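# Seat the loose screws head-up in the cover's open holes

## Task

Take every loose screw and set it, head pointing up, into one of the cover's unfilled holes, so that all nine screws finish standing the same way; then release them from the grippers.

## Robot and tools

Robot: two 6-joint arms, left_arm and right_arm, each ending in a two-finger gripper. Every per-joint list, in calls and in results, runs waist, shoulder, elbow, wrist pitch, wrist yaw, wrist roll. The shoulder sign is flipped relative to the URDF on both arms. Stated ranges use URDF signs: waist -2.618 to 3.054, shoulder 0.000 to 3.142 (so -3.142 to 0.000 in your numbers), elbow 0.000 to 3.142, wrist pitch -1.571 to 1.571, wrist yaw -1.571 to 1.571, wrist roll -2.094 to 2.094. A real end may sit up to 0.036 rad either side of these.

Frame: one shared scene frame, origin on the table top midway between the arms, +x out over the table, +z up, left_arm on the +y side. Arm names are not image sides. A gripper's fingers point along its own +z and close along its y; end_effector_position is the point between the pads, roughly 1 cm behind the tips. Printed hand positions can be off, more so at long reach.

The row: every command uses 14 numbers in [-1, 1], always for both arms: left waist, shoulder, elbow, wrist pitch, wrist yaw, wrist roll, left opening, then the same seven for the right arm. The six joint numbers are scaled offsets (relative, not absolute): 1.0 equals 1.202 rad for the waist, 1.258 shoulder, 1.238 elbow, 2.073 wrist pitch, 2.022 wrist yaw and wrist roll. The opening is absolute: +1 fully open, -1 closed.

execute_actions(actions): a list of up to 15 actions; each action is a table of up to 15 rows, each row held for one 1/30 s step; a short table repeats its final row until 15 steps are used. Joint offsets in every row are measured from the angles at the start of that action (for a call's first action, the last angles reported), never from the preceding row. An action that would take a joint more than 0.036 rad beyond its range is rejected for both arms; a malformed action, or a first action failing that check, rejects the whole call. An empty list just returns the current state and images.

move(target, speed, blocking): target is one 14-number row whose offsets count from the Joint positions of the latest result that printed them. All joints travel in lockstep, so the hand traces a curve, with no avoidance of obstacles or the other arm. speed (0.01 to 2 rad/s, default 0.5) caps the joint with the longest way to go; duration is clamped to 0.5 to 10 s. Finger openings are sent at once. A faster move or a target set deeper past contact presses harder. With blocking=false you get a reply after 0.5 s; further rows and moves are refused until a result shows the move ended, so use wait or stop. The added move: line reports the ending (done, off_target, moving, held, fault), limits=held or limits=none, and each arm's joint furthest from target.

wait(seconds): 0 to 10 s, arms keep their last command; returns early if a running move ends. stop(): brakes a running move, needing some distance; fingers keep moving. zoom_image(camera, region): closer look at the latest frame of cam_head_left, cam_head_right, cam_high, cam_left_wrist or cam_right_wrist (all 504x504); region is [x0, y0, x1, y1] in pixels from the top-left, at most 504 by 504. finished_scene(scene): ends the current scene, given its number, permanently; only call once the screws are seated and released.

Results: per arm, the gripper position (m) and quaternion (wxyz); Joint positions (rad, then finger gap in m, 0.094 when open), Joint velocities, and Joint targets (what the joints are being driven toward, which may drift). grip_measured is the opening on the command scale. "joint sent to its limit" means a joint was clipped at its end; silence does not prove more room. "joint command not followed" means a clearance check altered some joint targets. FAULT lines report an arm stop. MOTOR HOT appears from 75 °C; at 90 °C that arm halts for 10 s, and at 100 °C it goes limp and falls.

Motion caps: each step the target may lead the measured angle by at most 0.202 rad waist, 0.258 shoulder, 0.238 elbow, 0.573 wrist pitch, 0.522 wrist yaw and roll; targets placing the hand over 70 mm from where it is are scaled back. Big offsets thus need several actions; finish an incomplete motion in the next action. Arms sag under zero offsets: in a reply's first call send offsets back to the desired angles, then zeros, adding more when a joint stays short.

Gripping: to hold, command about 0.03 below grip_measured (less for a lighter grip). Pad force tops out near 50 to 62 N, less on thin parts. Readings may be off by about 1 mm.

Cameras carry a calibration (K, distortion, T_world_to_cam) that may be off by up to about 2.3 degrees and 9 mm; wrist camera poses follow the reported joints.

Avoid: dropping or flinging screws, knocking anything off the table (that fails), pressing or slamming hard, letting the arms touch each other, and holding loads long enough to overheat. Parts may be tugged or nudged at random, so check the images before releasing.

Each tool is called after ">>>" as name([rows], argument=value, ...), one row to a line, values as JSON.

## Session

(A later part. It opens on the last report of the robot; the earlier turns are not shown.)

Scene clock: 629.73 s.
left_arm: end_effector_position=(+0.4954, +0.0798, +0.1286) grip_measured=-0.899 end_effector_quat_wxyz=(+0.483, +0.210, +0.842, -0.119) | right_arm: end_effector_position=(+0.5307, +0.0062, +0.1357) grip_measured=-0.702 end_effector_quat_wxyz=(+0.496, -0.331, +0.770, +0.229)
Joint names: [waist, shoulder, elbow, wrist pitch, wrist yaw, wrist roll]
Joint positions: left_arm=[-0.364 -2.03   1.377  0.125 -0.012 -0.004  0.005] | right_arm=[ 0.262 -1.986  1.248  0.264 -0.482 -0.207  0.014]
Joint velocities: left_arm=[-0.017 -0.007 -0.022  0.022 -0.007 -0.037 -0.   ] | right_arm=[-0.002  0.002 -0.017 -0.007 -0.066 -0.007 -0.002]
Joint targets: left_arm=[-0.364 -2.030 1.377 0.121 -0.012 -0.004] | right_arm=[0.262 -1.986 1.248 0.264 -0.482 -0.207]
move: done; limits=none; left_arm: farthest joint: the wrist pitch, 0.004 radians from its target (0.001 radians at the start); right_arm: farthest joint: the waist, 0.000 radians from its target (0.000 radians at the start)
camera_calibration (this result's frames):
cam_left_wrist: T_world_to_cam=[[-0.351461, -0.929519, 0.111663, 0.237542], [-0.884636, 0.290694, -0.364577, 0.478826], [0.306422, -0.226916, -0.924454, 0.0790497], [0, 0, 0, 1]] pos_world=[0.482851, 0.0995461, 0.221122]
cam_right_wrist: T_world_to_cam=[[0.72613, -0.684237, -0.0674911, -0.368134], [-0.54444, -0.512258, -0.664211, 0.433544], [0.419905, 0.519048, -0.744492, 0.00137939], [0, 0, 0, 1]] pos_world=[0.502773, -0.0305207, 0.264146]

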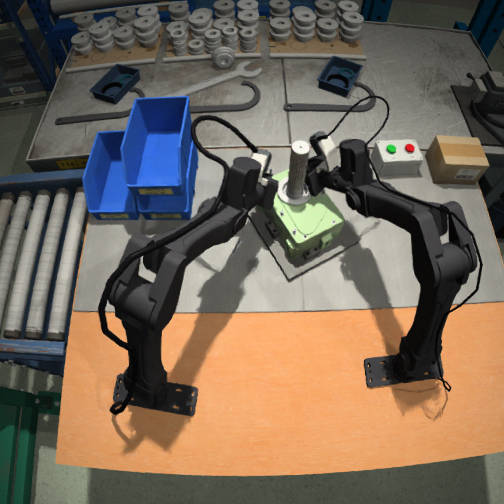

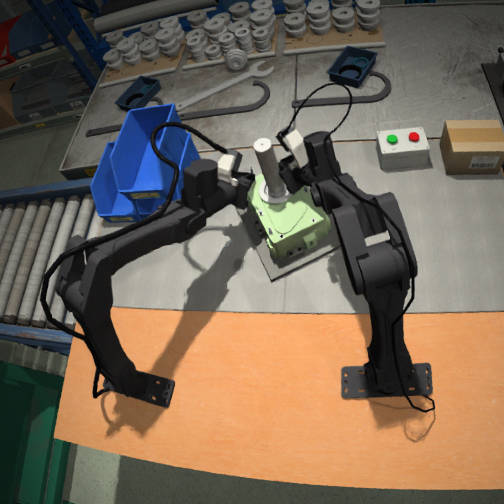

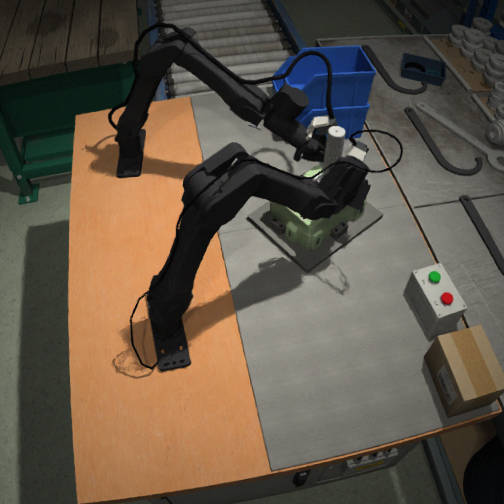

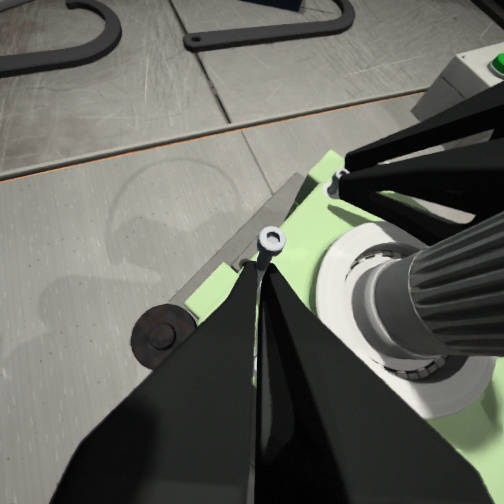

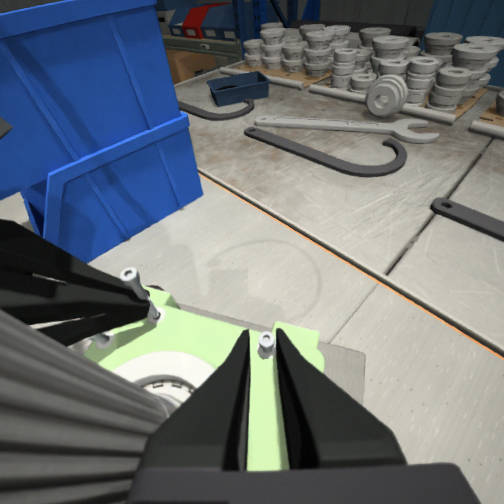

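>>> move(target=[0,0,0,0,0,0,-0.97,0,0,0,0,0,0,-0.7])

>>> move(target=[0,0,0,0.01,0,0,-0.97,0,0,0,0,0,0,-0.7], speed=0.02)

>>> zoom_image(camera="cam_right_wrist", region=[70,230,190,350])

Scene clock: 634.83 s.
left_arm: end_effector_position=(+0.4954, +0.0798, +0.1287) grip_measured=-0.940 end_effector_quat_wxyz=(+0.484, +0.210, +0.841, -0.119) | right_arm: end_effector_position=(+0.5307, +0.0062, +0.1357) grip_measured=-0.702 end_effector_quat_wxyz=(+0.496, -0.331, +0.770, +0.229)
Joint names: [waist, shoulder, elbow, wrist pitch, wrist yaw, wrist roll]
Joint positions: left_arm=[-0.364 -2.03   1.377  0.125 -0.012 -0.004  0.003] | right_arm=[ 0.262 -1.986  1.248  0.264 -0.482 -0.207  0.014]
Joint velocities: left_arm=[-0.012  0.012  0.022  0.066 -0.007 -0.007 -0.   ] | right_arm=[-0.007 -0.012 -0.022 -0.037  0.051  0.007 -0.001]
Joint targets: left_arm=[-0.364 -2.030 1.377 0.125 -0.012 -0.004] | right_arm=[0.262 -1.986 1.248 0.264 -0.482 -0.207]
move: done; limits=none; left_arm: farthest joint: the waist, 0.000 radians from its target (0.000 radians at the start); right_arm: farthest joint: the waist, 0.000 radians from its target (0.000 radians at the start)
camera_calibration (this result's frames):
cam_left_wrist: T_world_to_cam=[[-0.351499, -0.929499, 0.111715, 0.237537], [-0.884514, 0.290627, -0.364926, 0.478889], [0.306731, -0.227084, -0.92431, 0.0789488], [0, 0, 0, 1]] pos_world=[0.482862, 0.09954, 0.221196]
cam_right_wrist: T_world_to_cam=[[0.72613, -0.684237, -0.0674911, -0.368134], [-0.54444, -0.512258, -0.664211, 0.433544], [0.419905, 0.519048, -0.744492, 0.00137939], [0, 0, 0, 1]] pos_world=[0.502773, -0.0305207, 0.264146]

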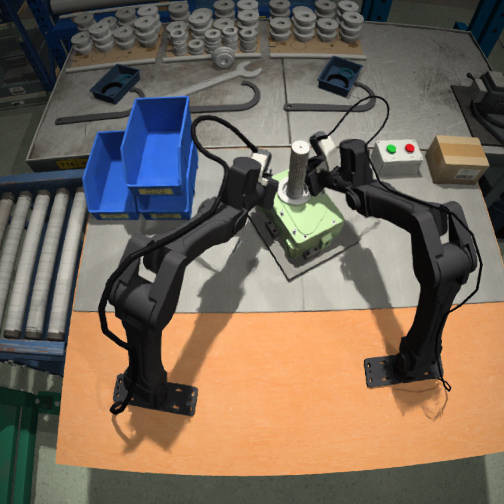

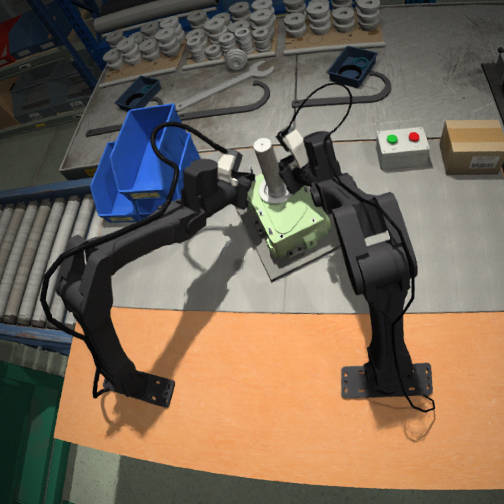

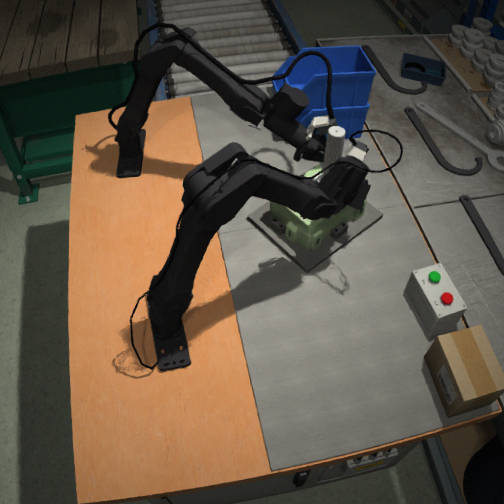

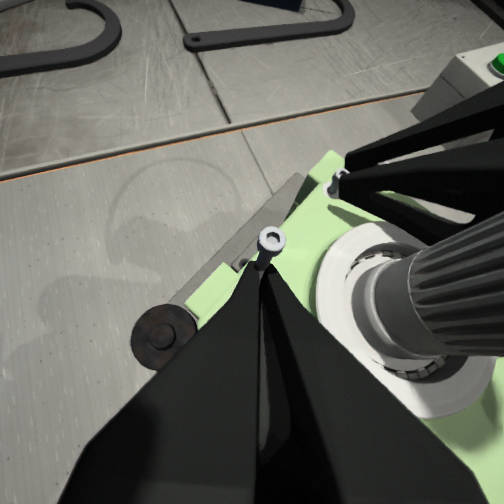

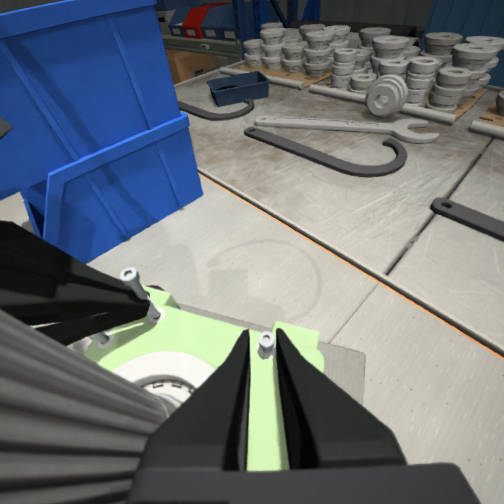

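Scene clock: 636.13 s.
left_arm: end_effector_position=(+0.4961, +0.0794, +0.1300) grip_measured=-0.940 end_effector_quat_wxyz=(+0.486, +0.209, +0.840, -0.119) | right_arm: end_effector_position=(+0.5307, +0.0062, +0.1357) grip_measured=-0.702 end_effector_quat_wxyz=(+0.496, -0.331, +0.770, +0.229)
Joint names: [waist, shoulder, elbow, wrist pitch, wrist yaw, wrist roll]
Joint positions: left_arm=[-0.364 -2.03   1.377  0.131 -0.012 -0.004  0.003] | right_arm=[ 0.262 -1.986  1.248  0.264 -0.482 -0.207  0.014]
Joint velocities: left_arm=[-0.012  0.017  0.017 -0.051  0.037 -0.022  0.001] | right_arm=[ 0.012  0.017 -0.012  0.022  0.051 -0.007  0.001]
Joint targets: left_arm=[-0.364 -2.030 1.377 0.146 -0.012 -0.004] | right_arm=[0.262 -1.986 1.248 0.264 -0.482 -0.207]
move: done; limits=none; left_arm: farthest joint: the wrist pitch, 0.015 radians from its target (0.021 radians at the start); right_arm: farthest joint: the waist, 0.000 radians from its target (0.000 radians at the start)
camera_calibration (this result's frames):
cam_left_wrist: T_world_to_cam=[[-0.3521, -0.929171, 0.112544, 0.237451], [-0.882543, 0.289553, -0.370509, 0.4799], [0.311679, -0.229781, -0.921985, 0.0773315], [0, 0, 0, 1]] pos_world=[0.483036, 0.0994453, 0.222382]
cam_right_wrist: T_world_to_cam=[[0.72613, -0.684237, -0.0674911, -0.368134], [-0.54444, -0.512258, -0.664211, 0.433544], [0.419905, 0.519048, -0.744492, 0.00137939], [0, 0, 0, 1]] pos_world=[0.502773, -0.0305207, 0.264146]

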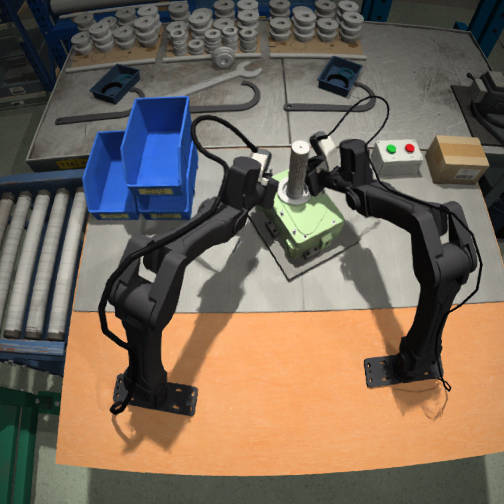

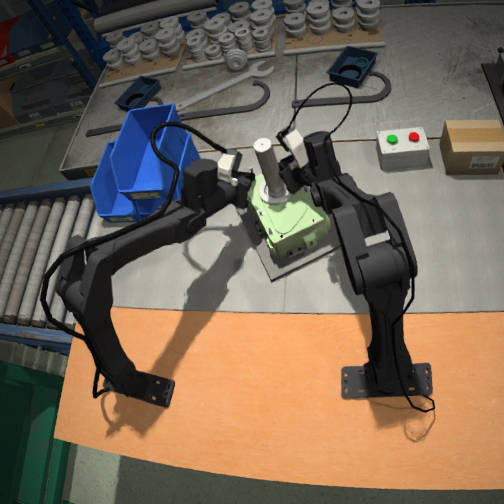

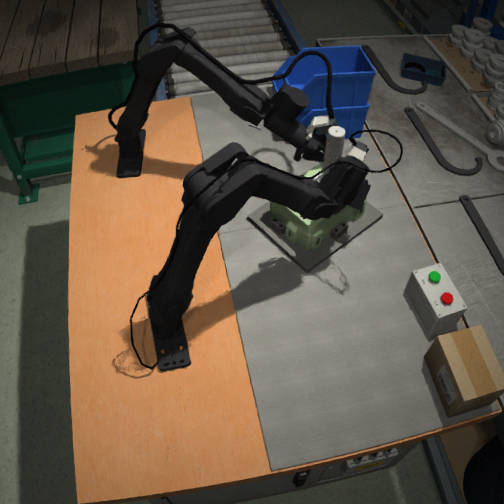

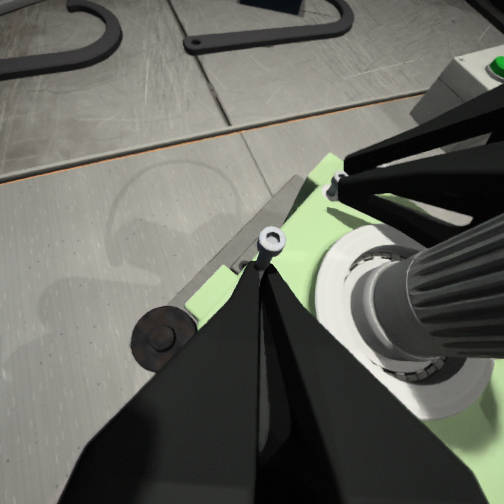

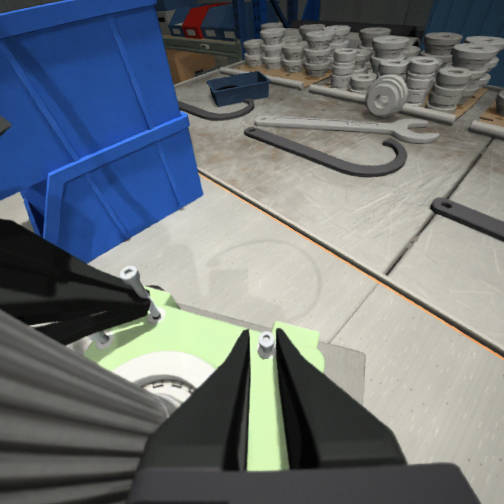

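Region (70, 230, 190, 350) of cam_right_wrist's 504x504 image, scaled by 4.200, with more detail than that image has.

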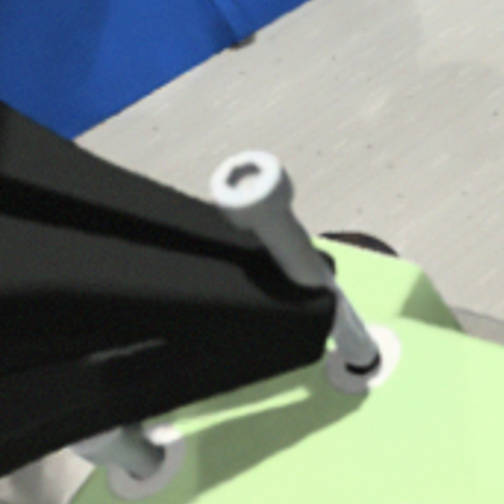

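>>> move(target=[0,-0.024,0,-0.008,0,0,-0.97,0,0,0,0,0,0,-0.7], speed=0.015)

>>> zoom_image(camera="cam_right_wrist", region=[70,230,190,350])

Scene clock: 642.57 s.
left_arm: end_effector_position=(+0.4964, +0.0793, +0.1284) grip_measured=-0.940 end_effector_quat_wxyz=(+0.486, +0.209, +0.840, -0.119) | right_arm: end_effector_position=(+0.5307, +0.0062, +0.1357) grip_measured=-0.702 end_effector_quat_wxyz=(+0.496, -0.331, +0.770, +0.229)
Joint names: [waist, shoulder, elbow, wrist pitch, wrist yaw, wrist roll]
Joint positions: left_arm=[-0.364 -2.034  1.377  0.133 -0.012 -0.004  0.003] | right_arm=[ 0.262 -1.986  1.248  0.264 -0.482 -0.207  0.014]
Joint velocities: left_arm=[ 0.002 -0.002  0.017 -0.037 -0.051 -0.051 -0.   ] | right_arm=[ 0.007 -0.002  0.002 -0.066  0.081  0.007  0.   ]
Joint targets: left_arm=[-0.364 -2.060 1.377 0.114 -0.012 -0.004] | right_arm=[0.262 -1.986 1.248 0.264 -0.482 -0.207]
move: off_target (left_arm); limits=none; left_arm: farthest joint: the shoulder, 0.026 radians from its target (0.030 radians at the start); right_arm: farthest joint: the waist, 0.000 radians from its target (0.000 radians at the start)
camera_calibration (this result's frames):
cam_left_wrist: T_world_to_cam=[[-0.351949, -0.929254, 0.112337, 0.237552], [-0.883039, 0.289823, -0.369114, 0.479627], [0.310443, -0.229108, -0.92257, 0.0763142], [0, 0, 0, 1]] pos_world=[0.483444, 0.0992227, 0.220757]
cam_right_wrist: T_world_to_cam=[[0.72613, -0.684237, -0.0674911, -0.368134], [-0.54444, -0.512258, -0.664211, 0.433544], [0.419905, 0.519048, -0.744492, 0.00137939], [0, 0, 0, 1]] pos_world=[0.502773, -0.0305207, 0.264146]

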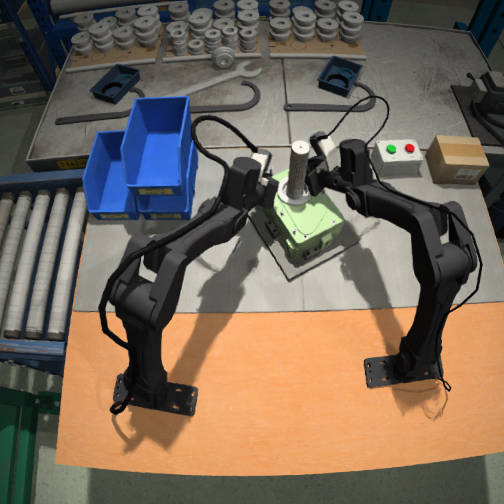

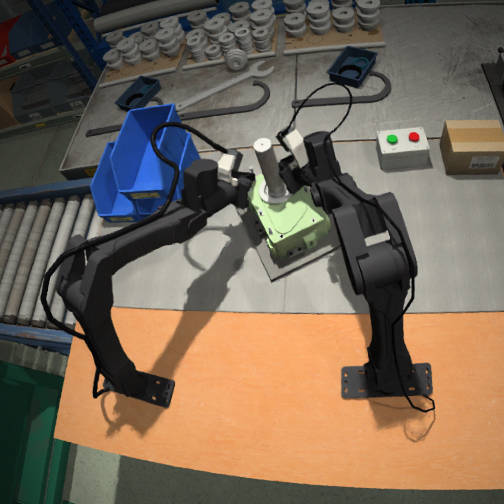

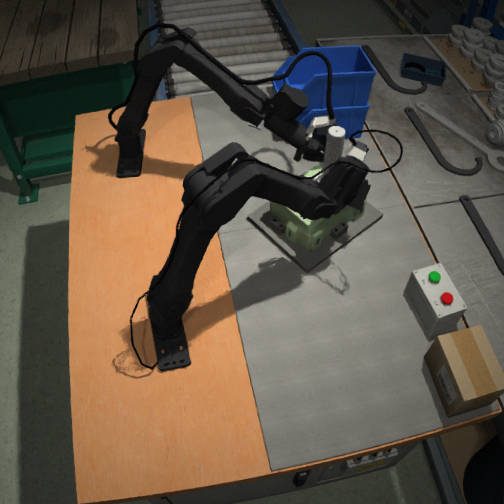

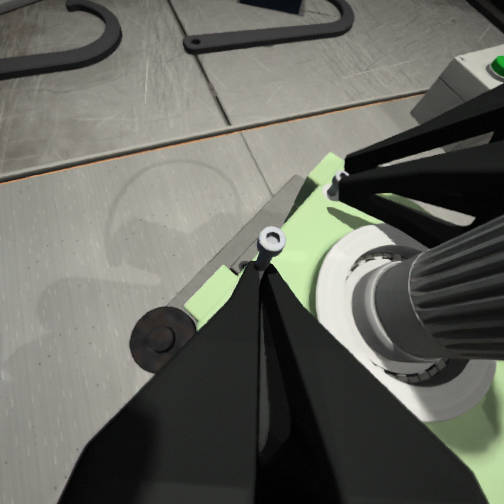

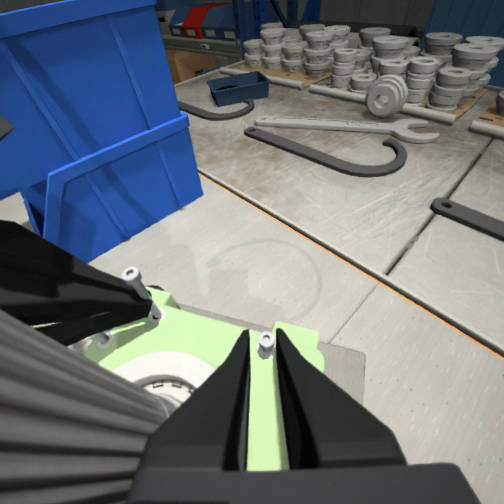

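Region (70, 230, 190, 350) of cam_right_wrist's 504x504 image, scaled by 4.200, with more detail than that image has.

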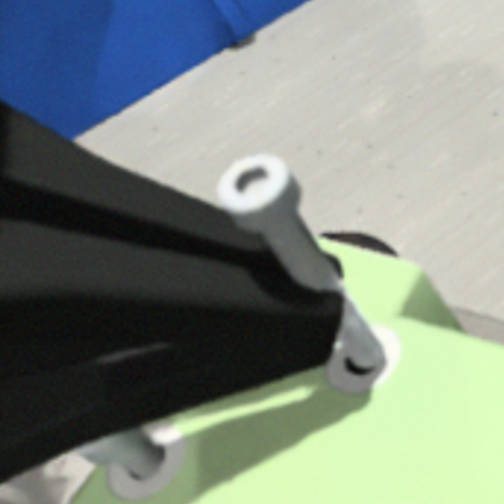

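>>> move(target=[0,0.0245,0,-0.0125,0,0,-0.97,0,0,0,0,0,0,-0.7], speed=0.02)

>>> zoom_image(camera="cam_right_wrist", region=[70,230,190,350])

Scene clock: 650.50 s.
left_arm: end_effector_position=(+0.4958, +0.0796, +0.1308) grip_measured=-0.940 end_effector_quat_wxyz=(+0.486, +0.209, +0.840, -0.119) | right_arm: end_effector_position=(+0.5307, +0.0062, +0.1357) grip_measured=-0.702 end_effector_quat_wxyz=(+0.496, -0.331, +0.770, +0.229)
Joint names: [waist, shoulder, elbow, wrist pitch, wrist yaw, wrist roll]
Joint positions: left_arm=[-0.364 -2.028  1.377  0.129 -0.012 -0.004  0.003] | right_arm=[ 0.262 -1.986  1.248  0.264 -0.482 -0.207  0.014]
Joint velocities: left_arm=[ 0.012 -0.007  0.027 -0.007 -0.022  0.022  0.001] | right_arm=[ 0.002  0.012  0.012  0.007 -0.051  0.037 -0.001]
Joint targets: left_arm=[-0.364 -2.003 1.377 0.108 -0.012 -0.004] | right_arm=[0.262 -1.986 1.248 0.264 -0.482 -0.207]
move: off_target (left_arm); limits=none; left_arm: farthest joint: the shoulder, 0.025 radians from its target (0.031 radians at the start); right_arm: farthest joint: the waist, 0.000 radians from its target (0.000 radians at the start)
camera_calibration (this result's frames):
cam_left_wrist: T_world_to_cam=[[-0.3521, -0.929171, 0.112544, 0.237403], [-0.882543, 0.289553, -0.370509, 0.479911], [0.311679, -0.229781, -0.921985, 0.0781849], [0, 0, 0, 1]] pos_world=[0.482763, 0.0995941, 0.223178]
cam_right_wrist: T_world_to_cam=[[0.72613, -0.684237, -0.0674911, -0.368134], [-0.54444, -0.512258, -0.664211, 0.433544], [0.419905, 0.519048, -0.744492, 0.00137939], [0, 0, 0, 1]] pos_world=[0.502773, -0.0305207, 0.264146]

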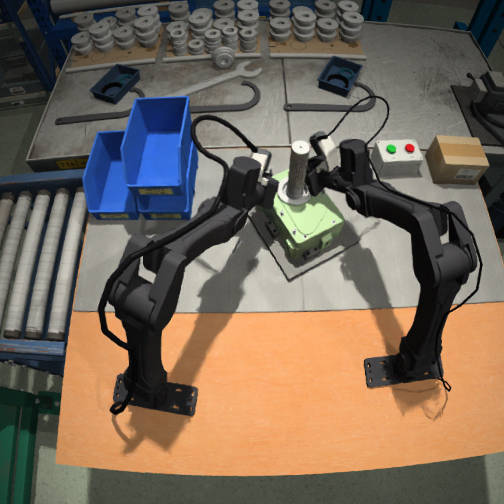

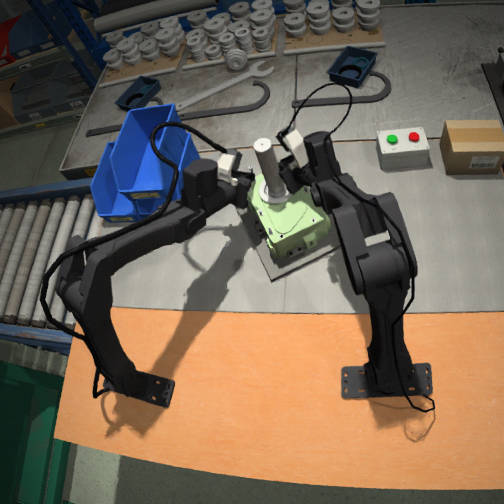

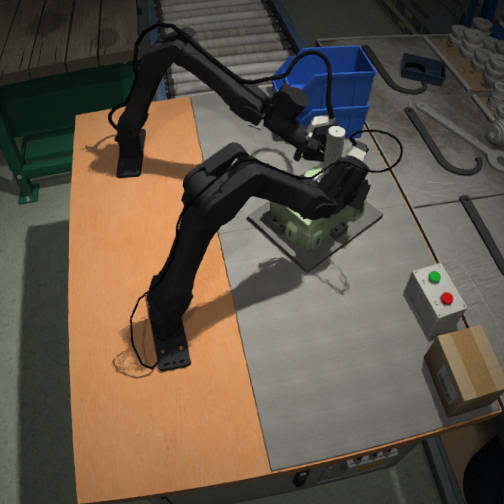

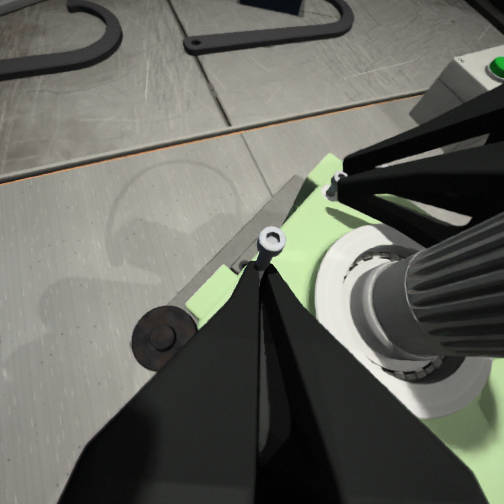

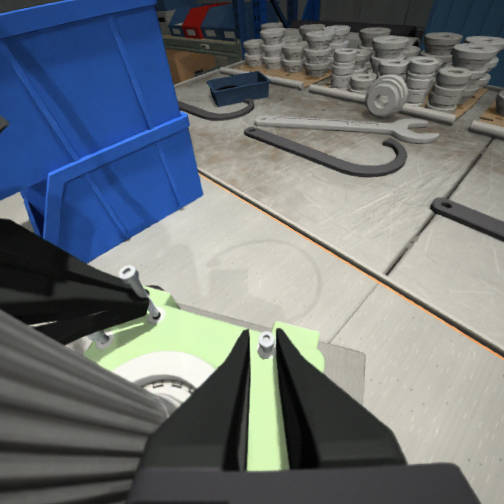

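Region (70, 230, 190, 350) of cam_right_wrist's 504x504 image, scaled by 4.200, with more detail than that image has.

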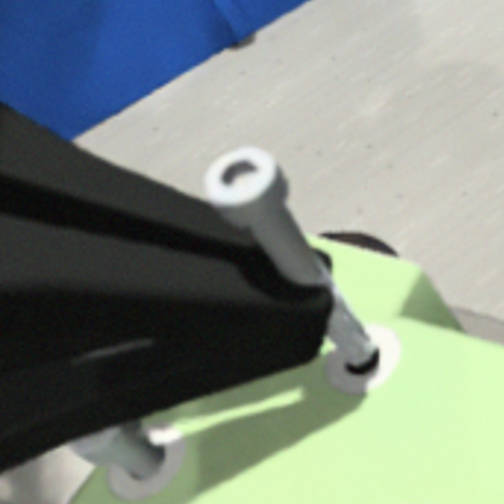

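A touch more wrist-down (inward) plus yaw slightly positive, then press.

>>> move(target=[0,-0.024,0,-0.012,0.0055,0,-0.97,0,0,0,0,0,0,-0.7], speed=0.015)

>>> zoom_image(camera="cam_right_wrist", region=[70,230,190,350])

Scene clock: 657.97 s.
left_arm: end_effector_position=(+0.4957, +0.0792, +0.1283) grip_measured=-0.940 end_effector_quat_wxyz=(+0.484, +0.210, +0.841, -0.120) | right_arm: end_effector_position=(+0.5307, +0.0062, +0.1357) grip_measured=-0.702 end_effector_quat_wxyz=(+0.496, -0.331, +0.770, +0.229)
Joint names: [waist, shoulder, elbow, wrist pitch, wrist yaw, wrist roll]
Joint positions: left_arm=[-0.364 -2.032  1.377  0.129 -0.01  -0.004  0.003] | right_arm=[ 0.262 -1.986  1.248  0.264 -0.482 -0.207  0.014]
Joint velocities: left_arm=[-0.012 -0.002  0.007  0.007 -0.022  0.066 -0.   ] | right_arm=[ 0.002  0.007  0.012 -0.051 -0.007 -0.037  0.   ]
Joint targets: left_arm=[-0.364 -2.058 1.377 0.104 -0.001 -0.004] | right_arm=[0.262 -1.986 1.248 0.264 -0.482 -0.207]
move: off_target (left_arm); limits=none; left_arm: farthest joint: the shoulder, 0.026 radians from its target (0.030 radians at the start); right_arm: farthest joint: the waist, 0.000 radians from its target (0.000 radians at the start)
camera_calibration (this result's frames):
cam_left_wrist: T_world_to_cam=[[-0.353463, -0.928586, 0.113107, 0.237826], [-0.883527, 0.291672, -0.36648, 0.478811], [0.307318, -0.22947, -0.923526, 0.0781561], [0, 0, 0, 1]] pos_world=[0.483087, 0.0991205, 0.220754]
cam_right_wrist: T_world_to_cam=[[0.72613, -0.684237, -0.0674911, -0.368134], [-0.54444, -0.512258, -0.664211, 0.433544], [0.419905, 0.519048, -0.744492, 0.00137939], [0, 0, 0, 1]] pos_world=[0.502773, -0.0305207, 0.264146]

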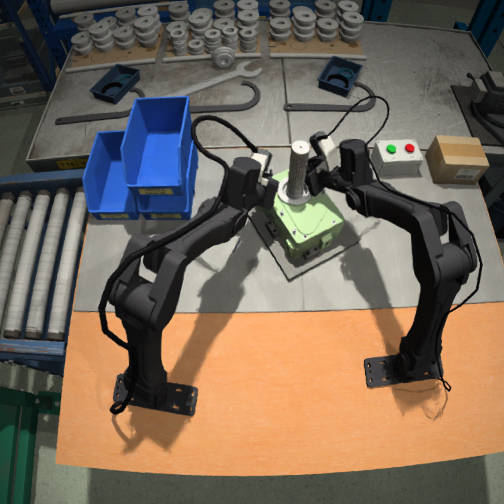

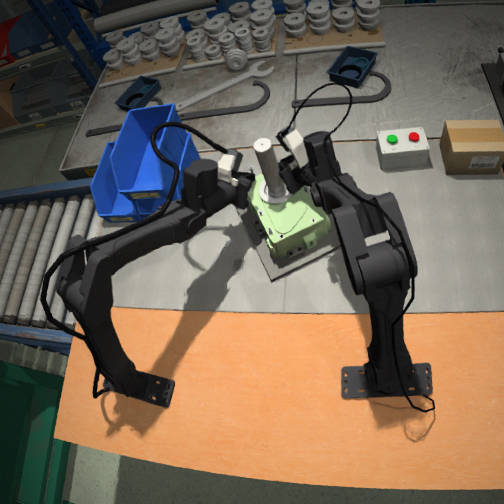

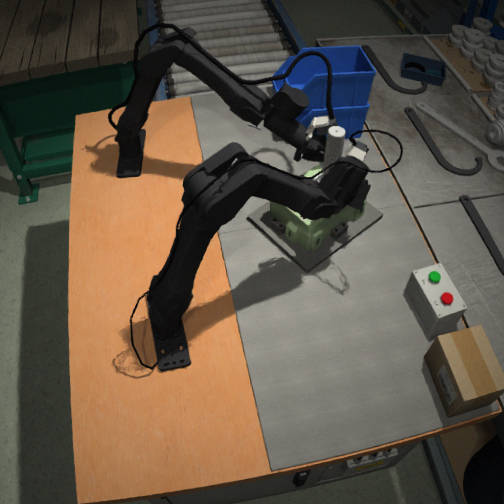

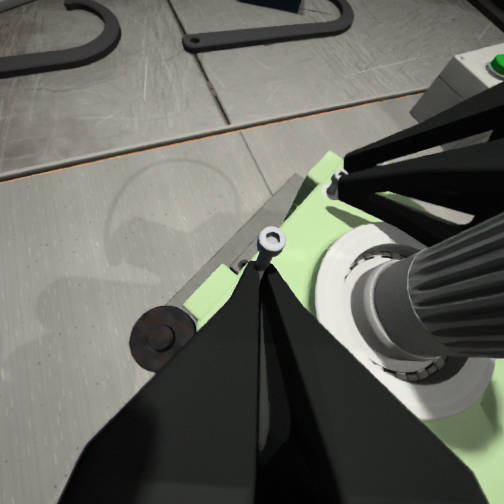

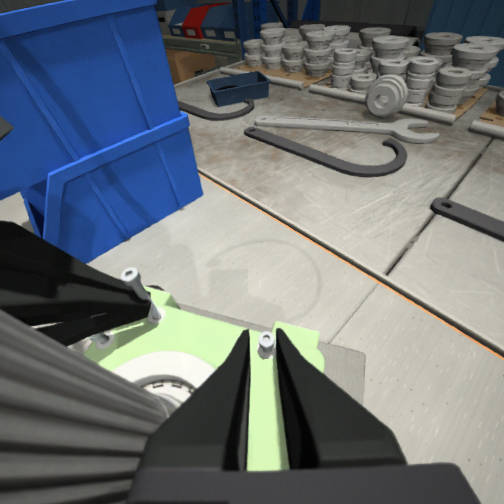

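Region (70, 230, 190, 350) of cam_right_wrist's 504x504 image, scaled by 4.200, with more detail than that image has.

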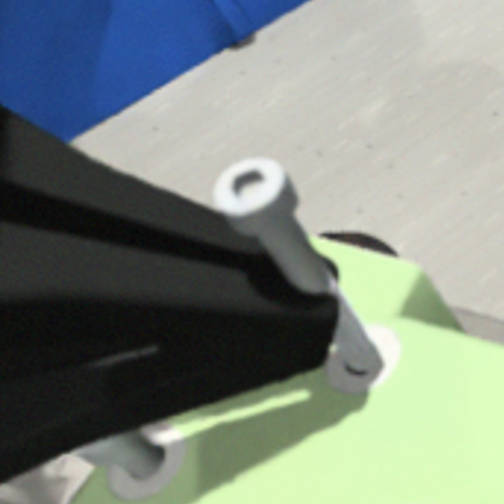

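Extremely near; loosen to let it self-locate.

>>> move(target=[0,0,0,-0.01,0,0,-0.88,0,0,0,0,0,0,-0.7])

>>> zoom_image(camera="cam_right_wrist", region=[70,230,190,350])

Scene clock: 663.73 s.
left_arm: end_effector_position=(+0.4959, +0.0791, +0.1286) grip_measured=-0.883 end_effector_quat_wxyz=(+0.485, +0.210, +0.841, -0.120) | right_arm: end_effector_position=(+0.5307, +0.0062, +0.1357) grip_measured=-0.702 end_effector_quat_wxyz=(+0.496, -0.331, +0.770, +0.229)
Joint names: [waist, shoulder, elbow, wrist pitch, wrist yaw, wrist roll]
Joint positions: left_arm=[-0.364 -2.032  1.377  0.131 -0.01  -0.004  0.006] | right_arm=[ 0.262 -1.986  1.248  0.264 -0.482 -0.207  0.014]
Joint velocities: left_arm=[-0.002  0.007  0.002 -0.11  -0.007 -0.095 -0.001] | right_arm=[-0.007  0.042 -0.012  0.081  0.007 -0.037  0.001]
Joint targets: left_arm=[-0.364 -2.032 1.377 0.108 -0.010 -0.004] | right_arm=[0.262 -1.986 1.248 0.264 -0.482 -0.207]
move: off_target (left_arm); limits=none; left_arm: farthest joint: the wrist pitch, 0.022 radians from its target (0.021 radians at the start); right_arm: farthest joint: the waist, 0.000 radians from its target (0.000 radians at the start)
camera_calibration (this result's frames):
cam_left_wrist: T_world_to_cam=[[-0.353614, -0.928503, 0.113311, 0.237806], [-0.883035, 0.291404, -0.367876, 0.479063], [0.308555, -0.230144, -0.922945, 0.0777519], [0, 0, 0, 1]] pos_world=[0.48313, 0.0990968, 0.221051]
cam_right_wrist: T_world_to_cam=[[0.72613, -0.684237, -0.0674911, -0.368134], [-0.54444, -0.512258, -0.664211, 0.433544], [0.419905, 0.519048, -0.744492, 0.00137939], [0, 0, 0, 1]] pos_world=[0.502773, -0.0305207, 0.264146]

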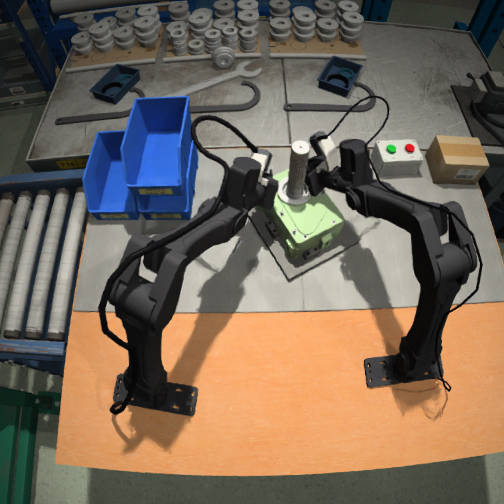

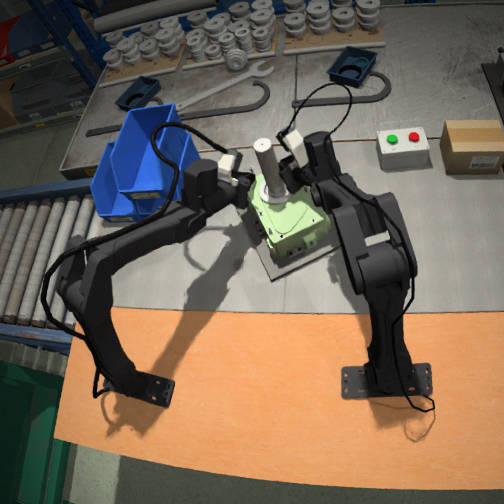

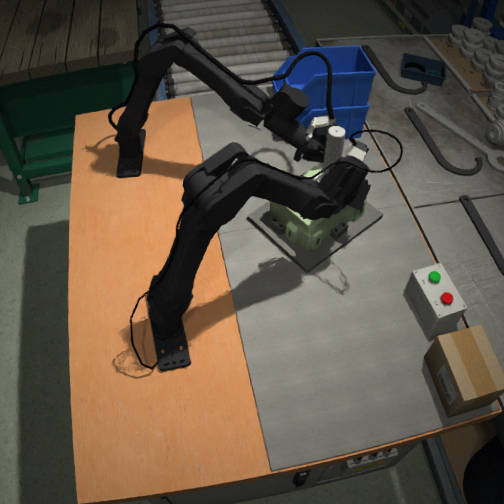

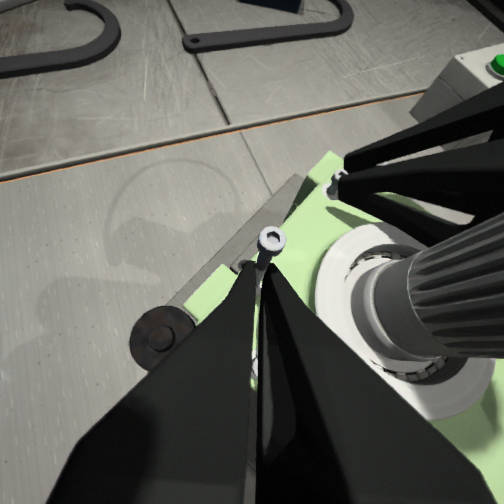

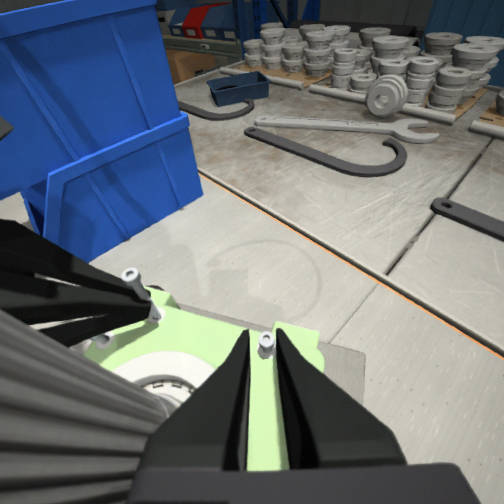

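Region (70, 230, 190, 350) of cam_right_wrist's 504x504 image, scaled by 4.200, with more detail than that image has.

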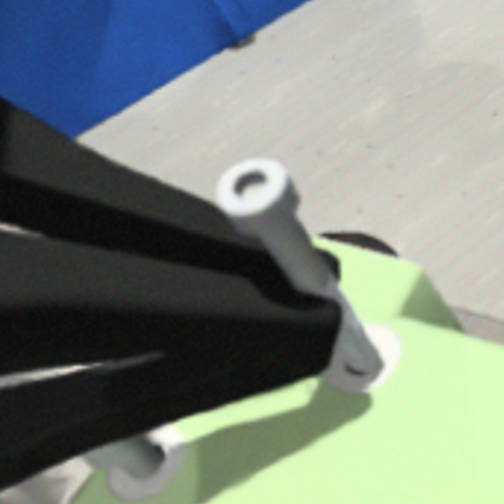

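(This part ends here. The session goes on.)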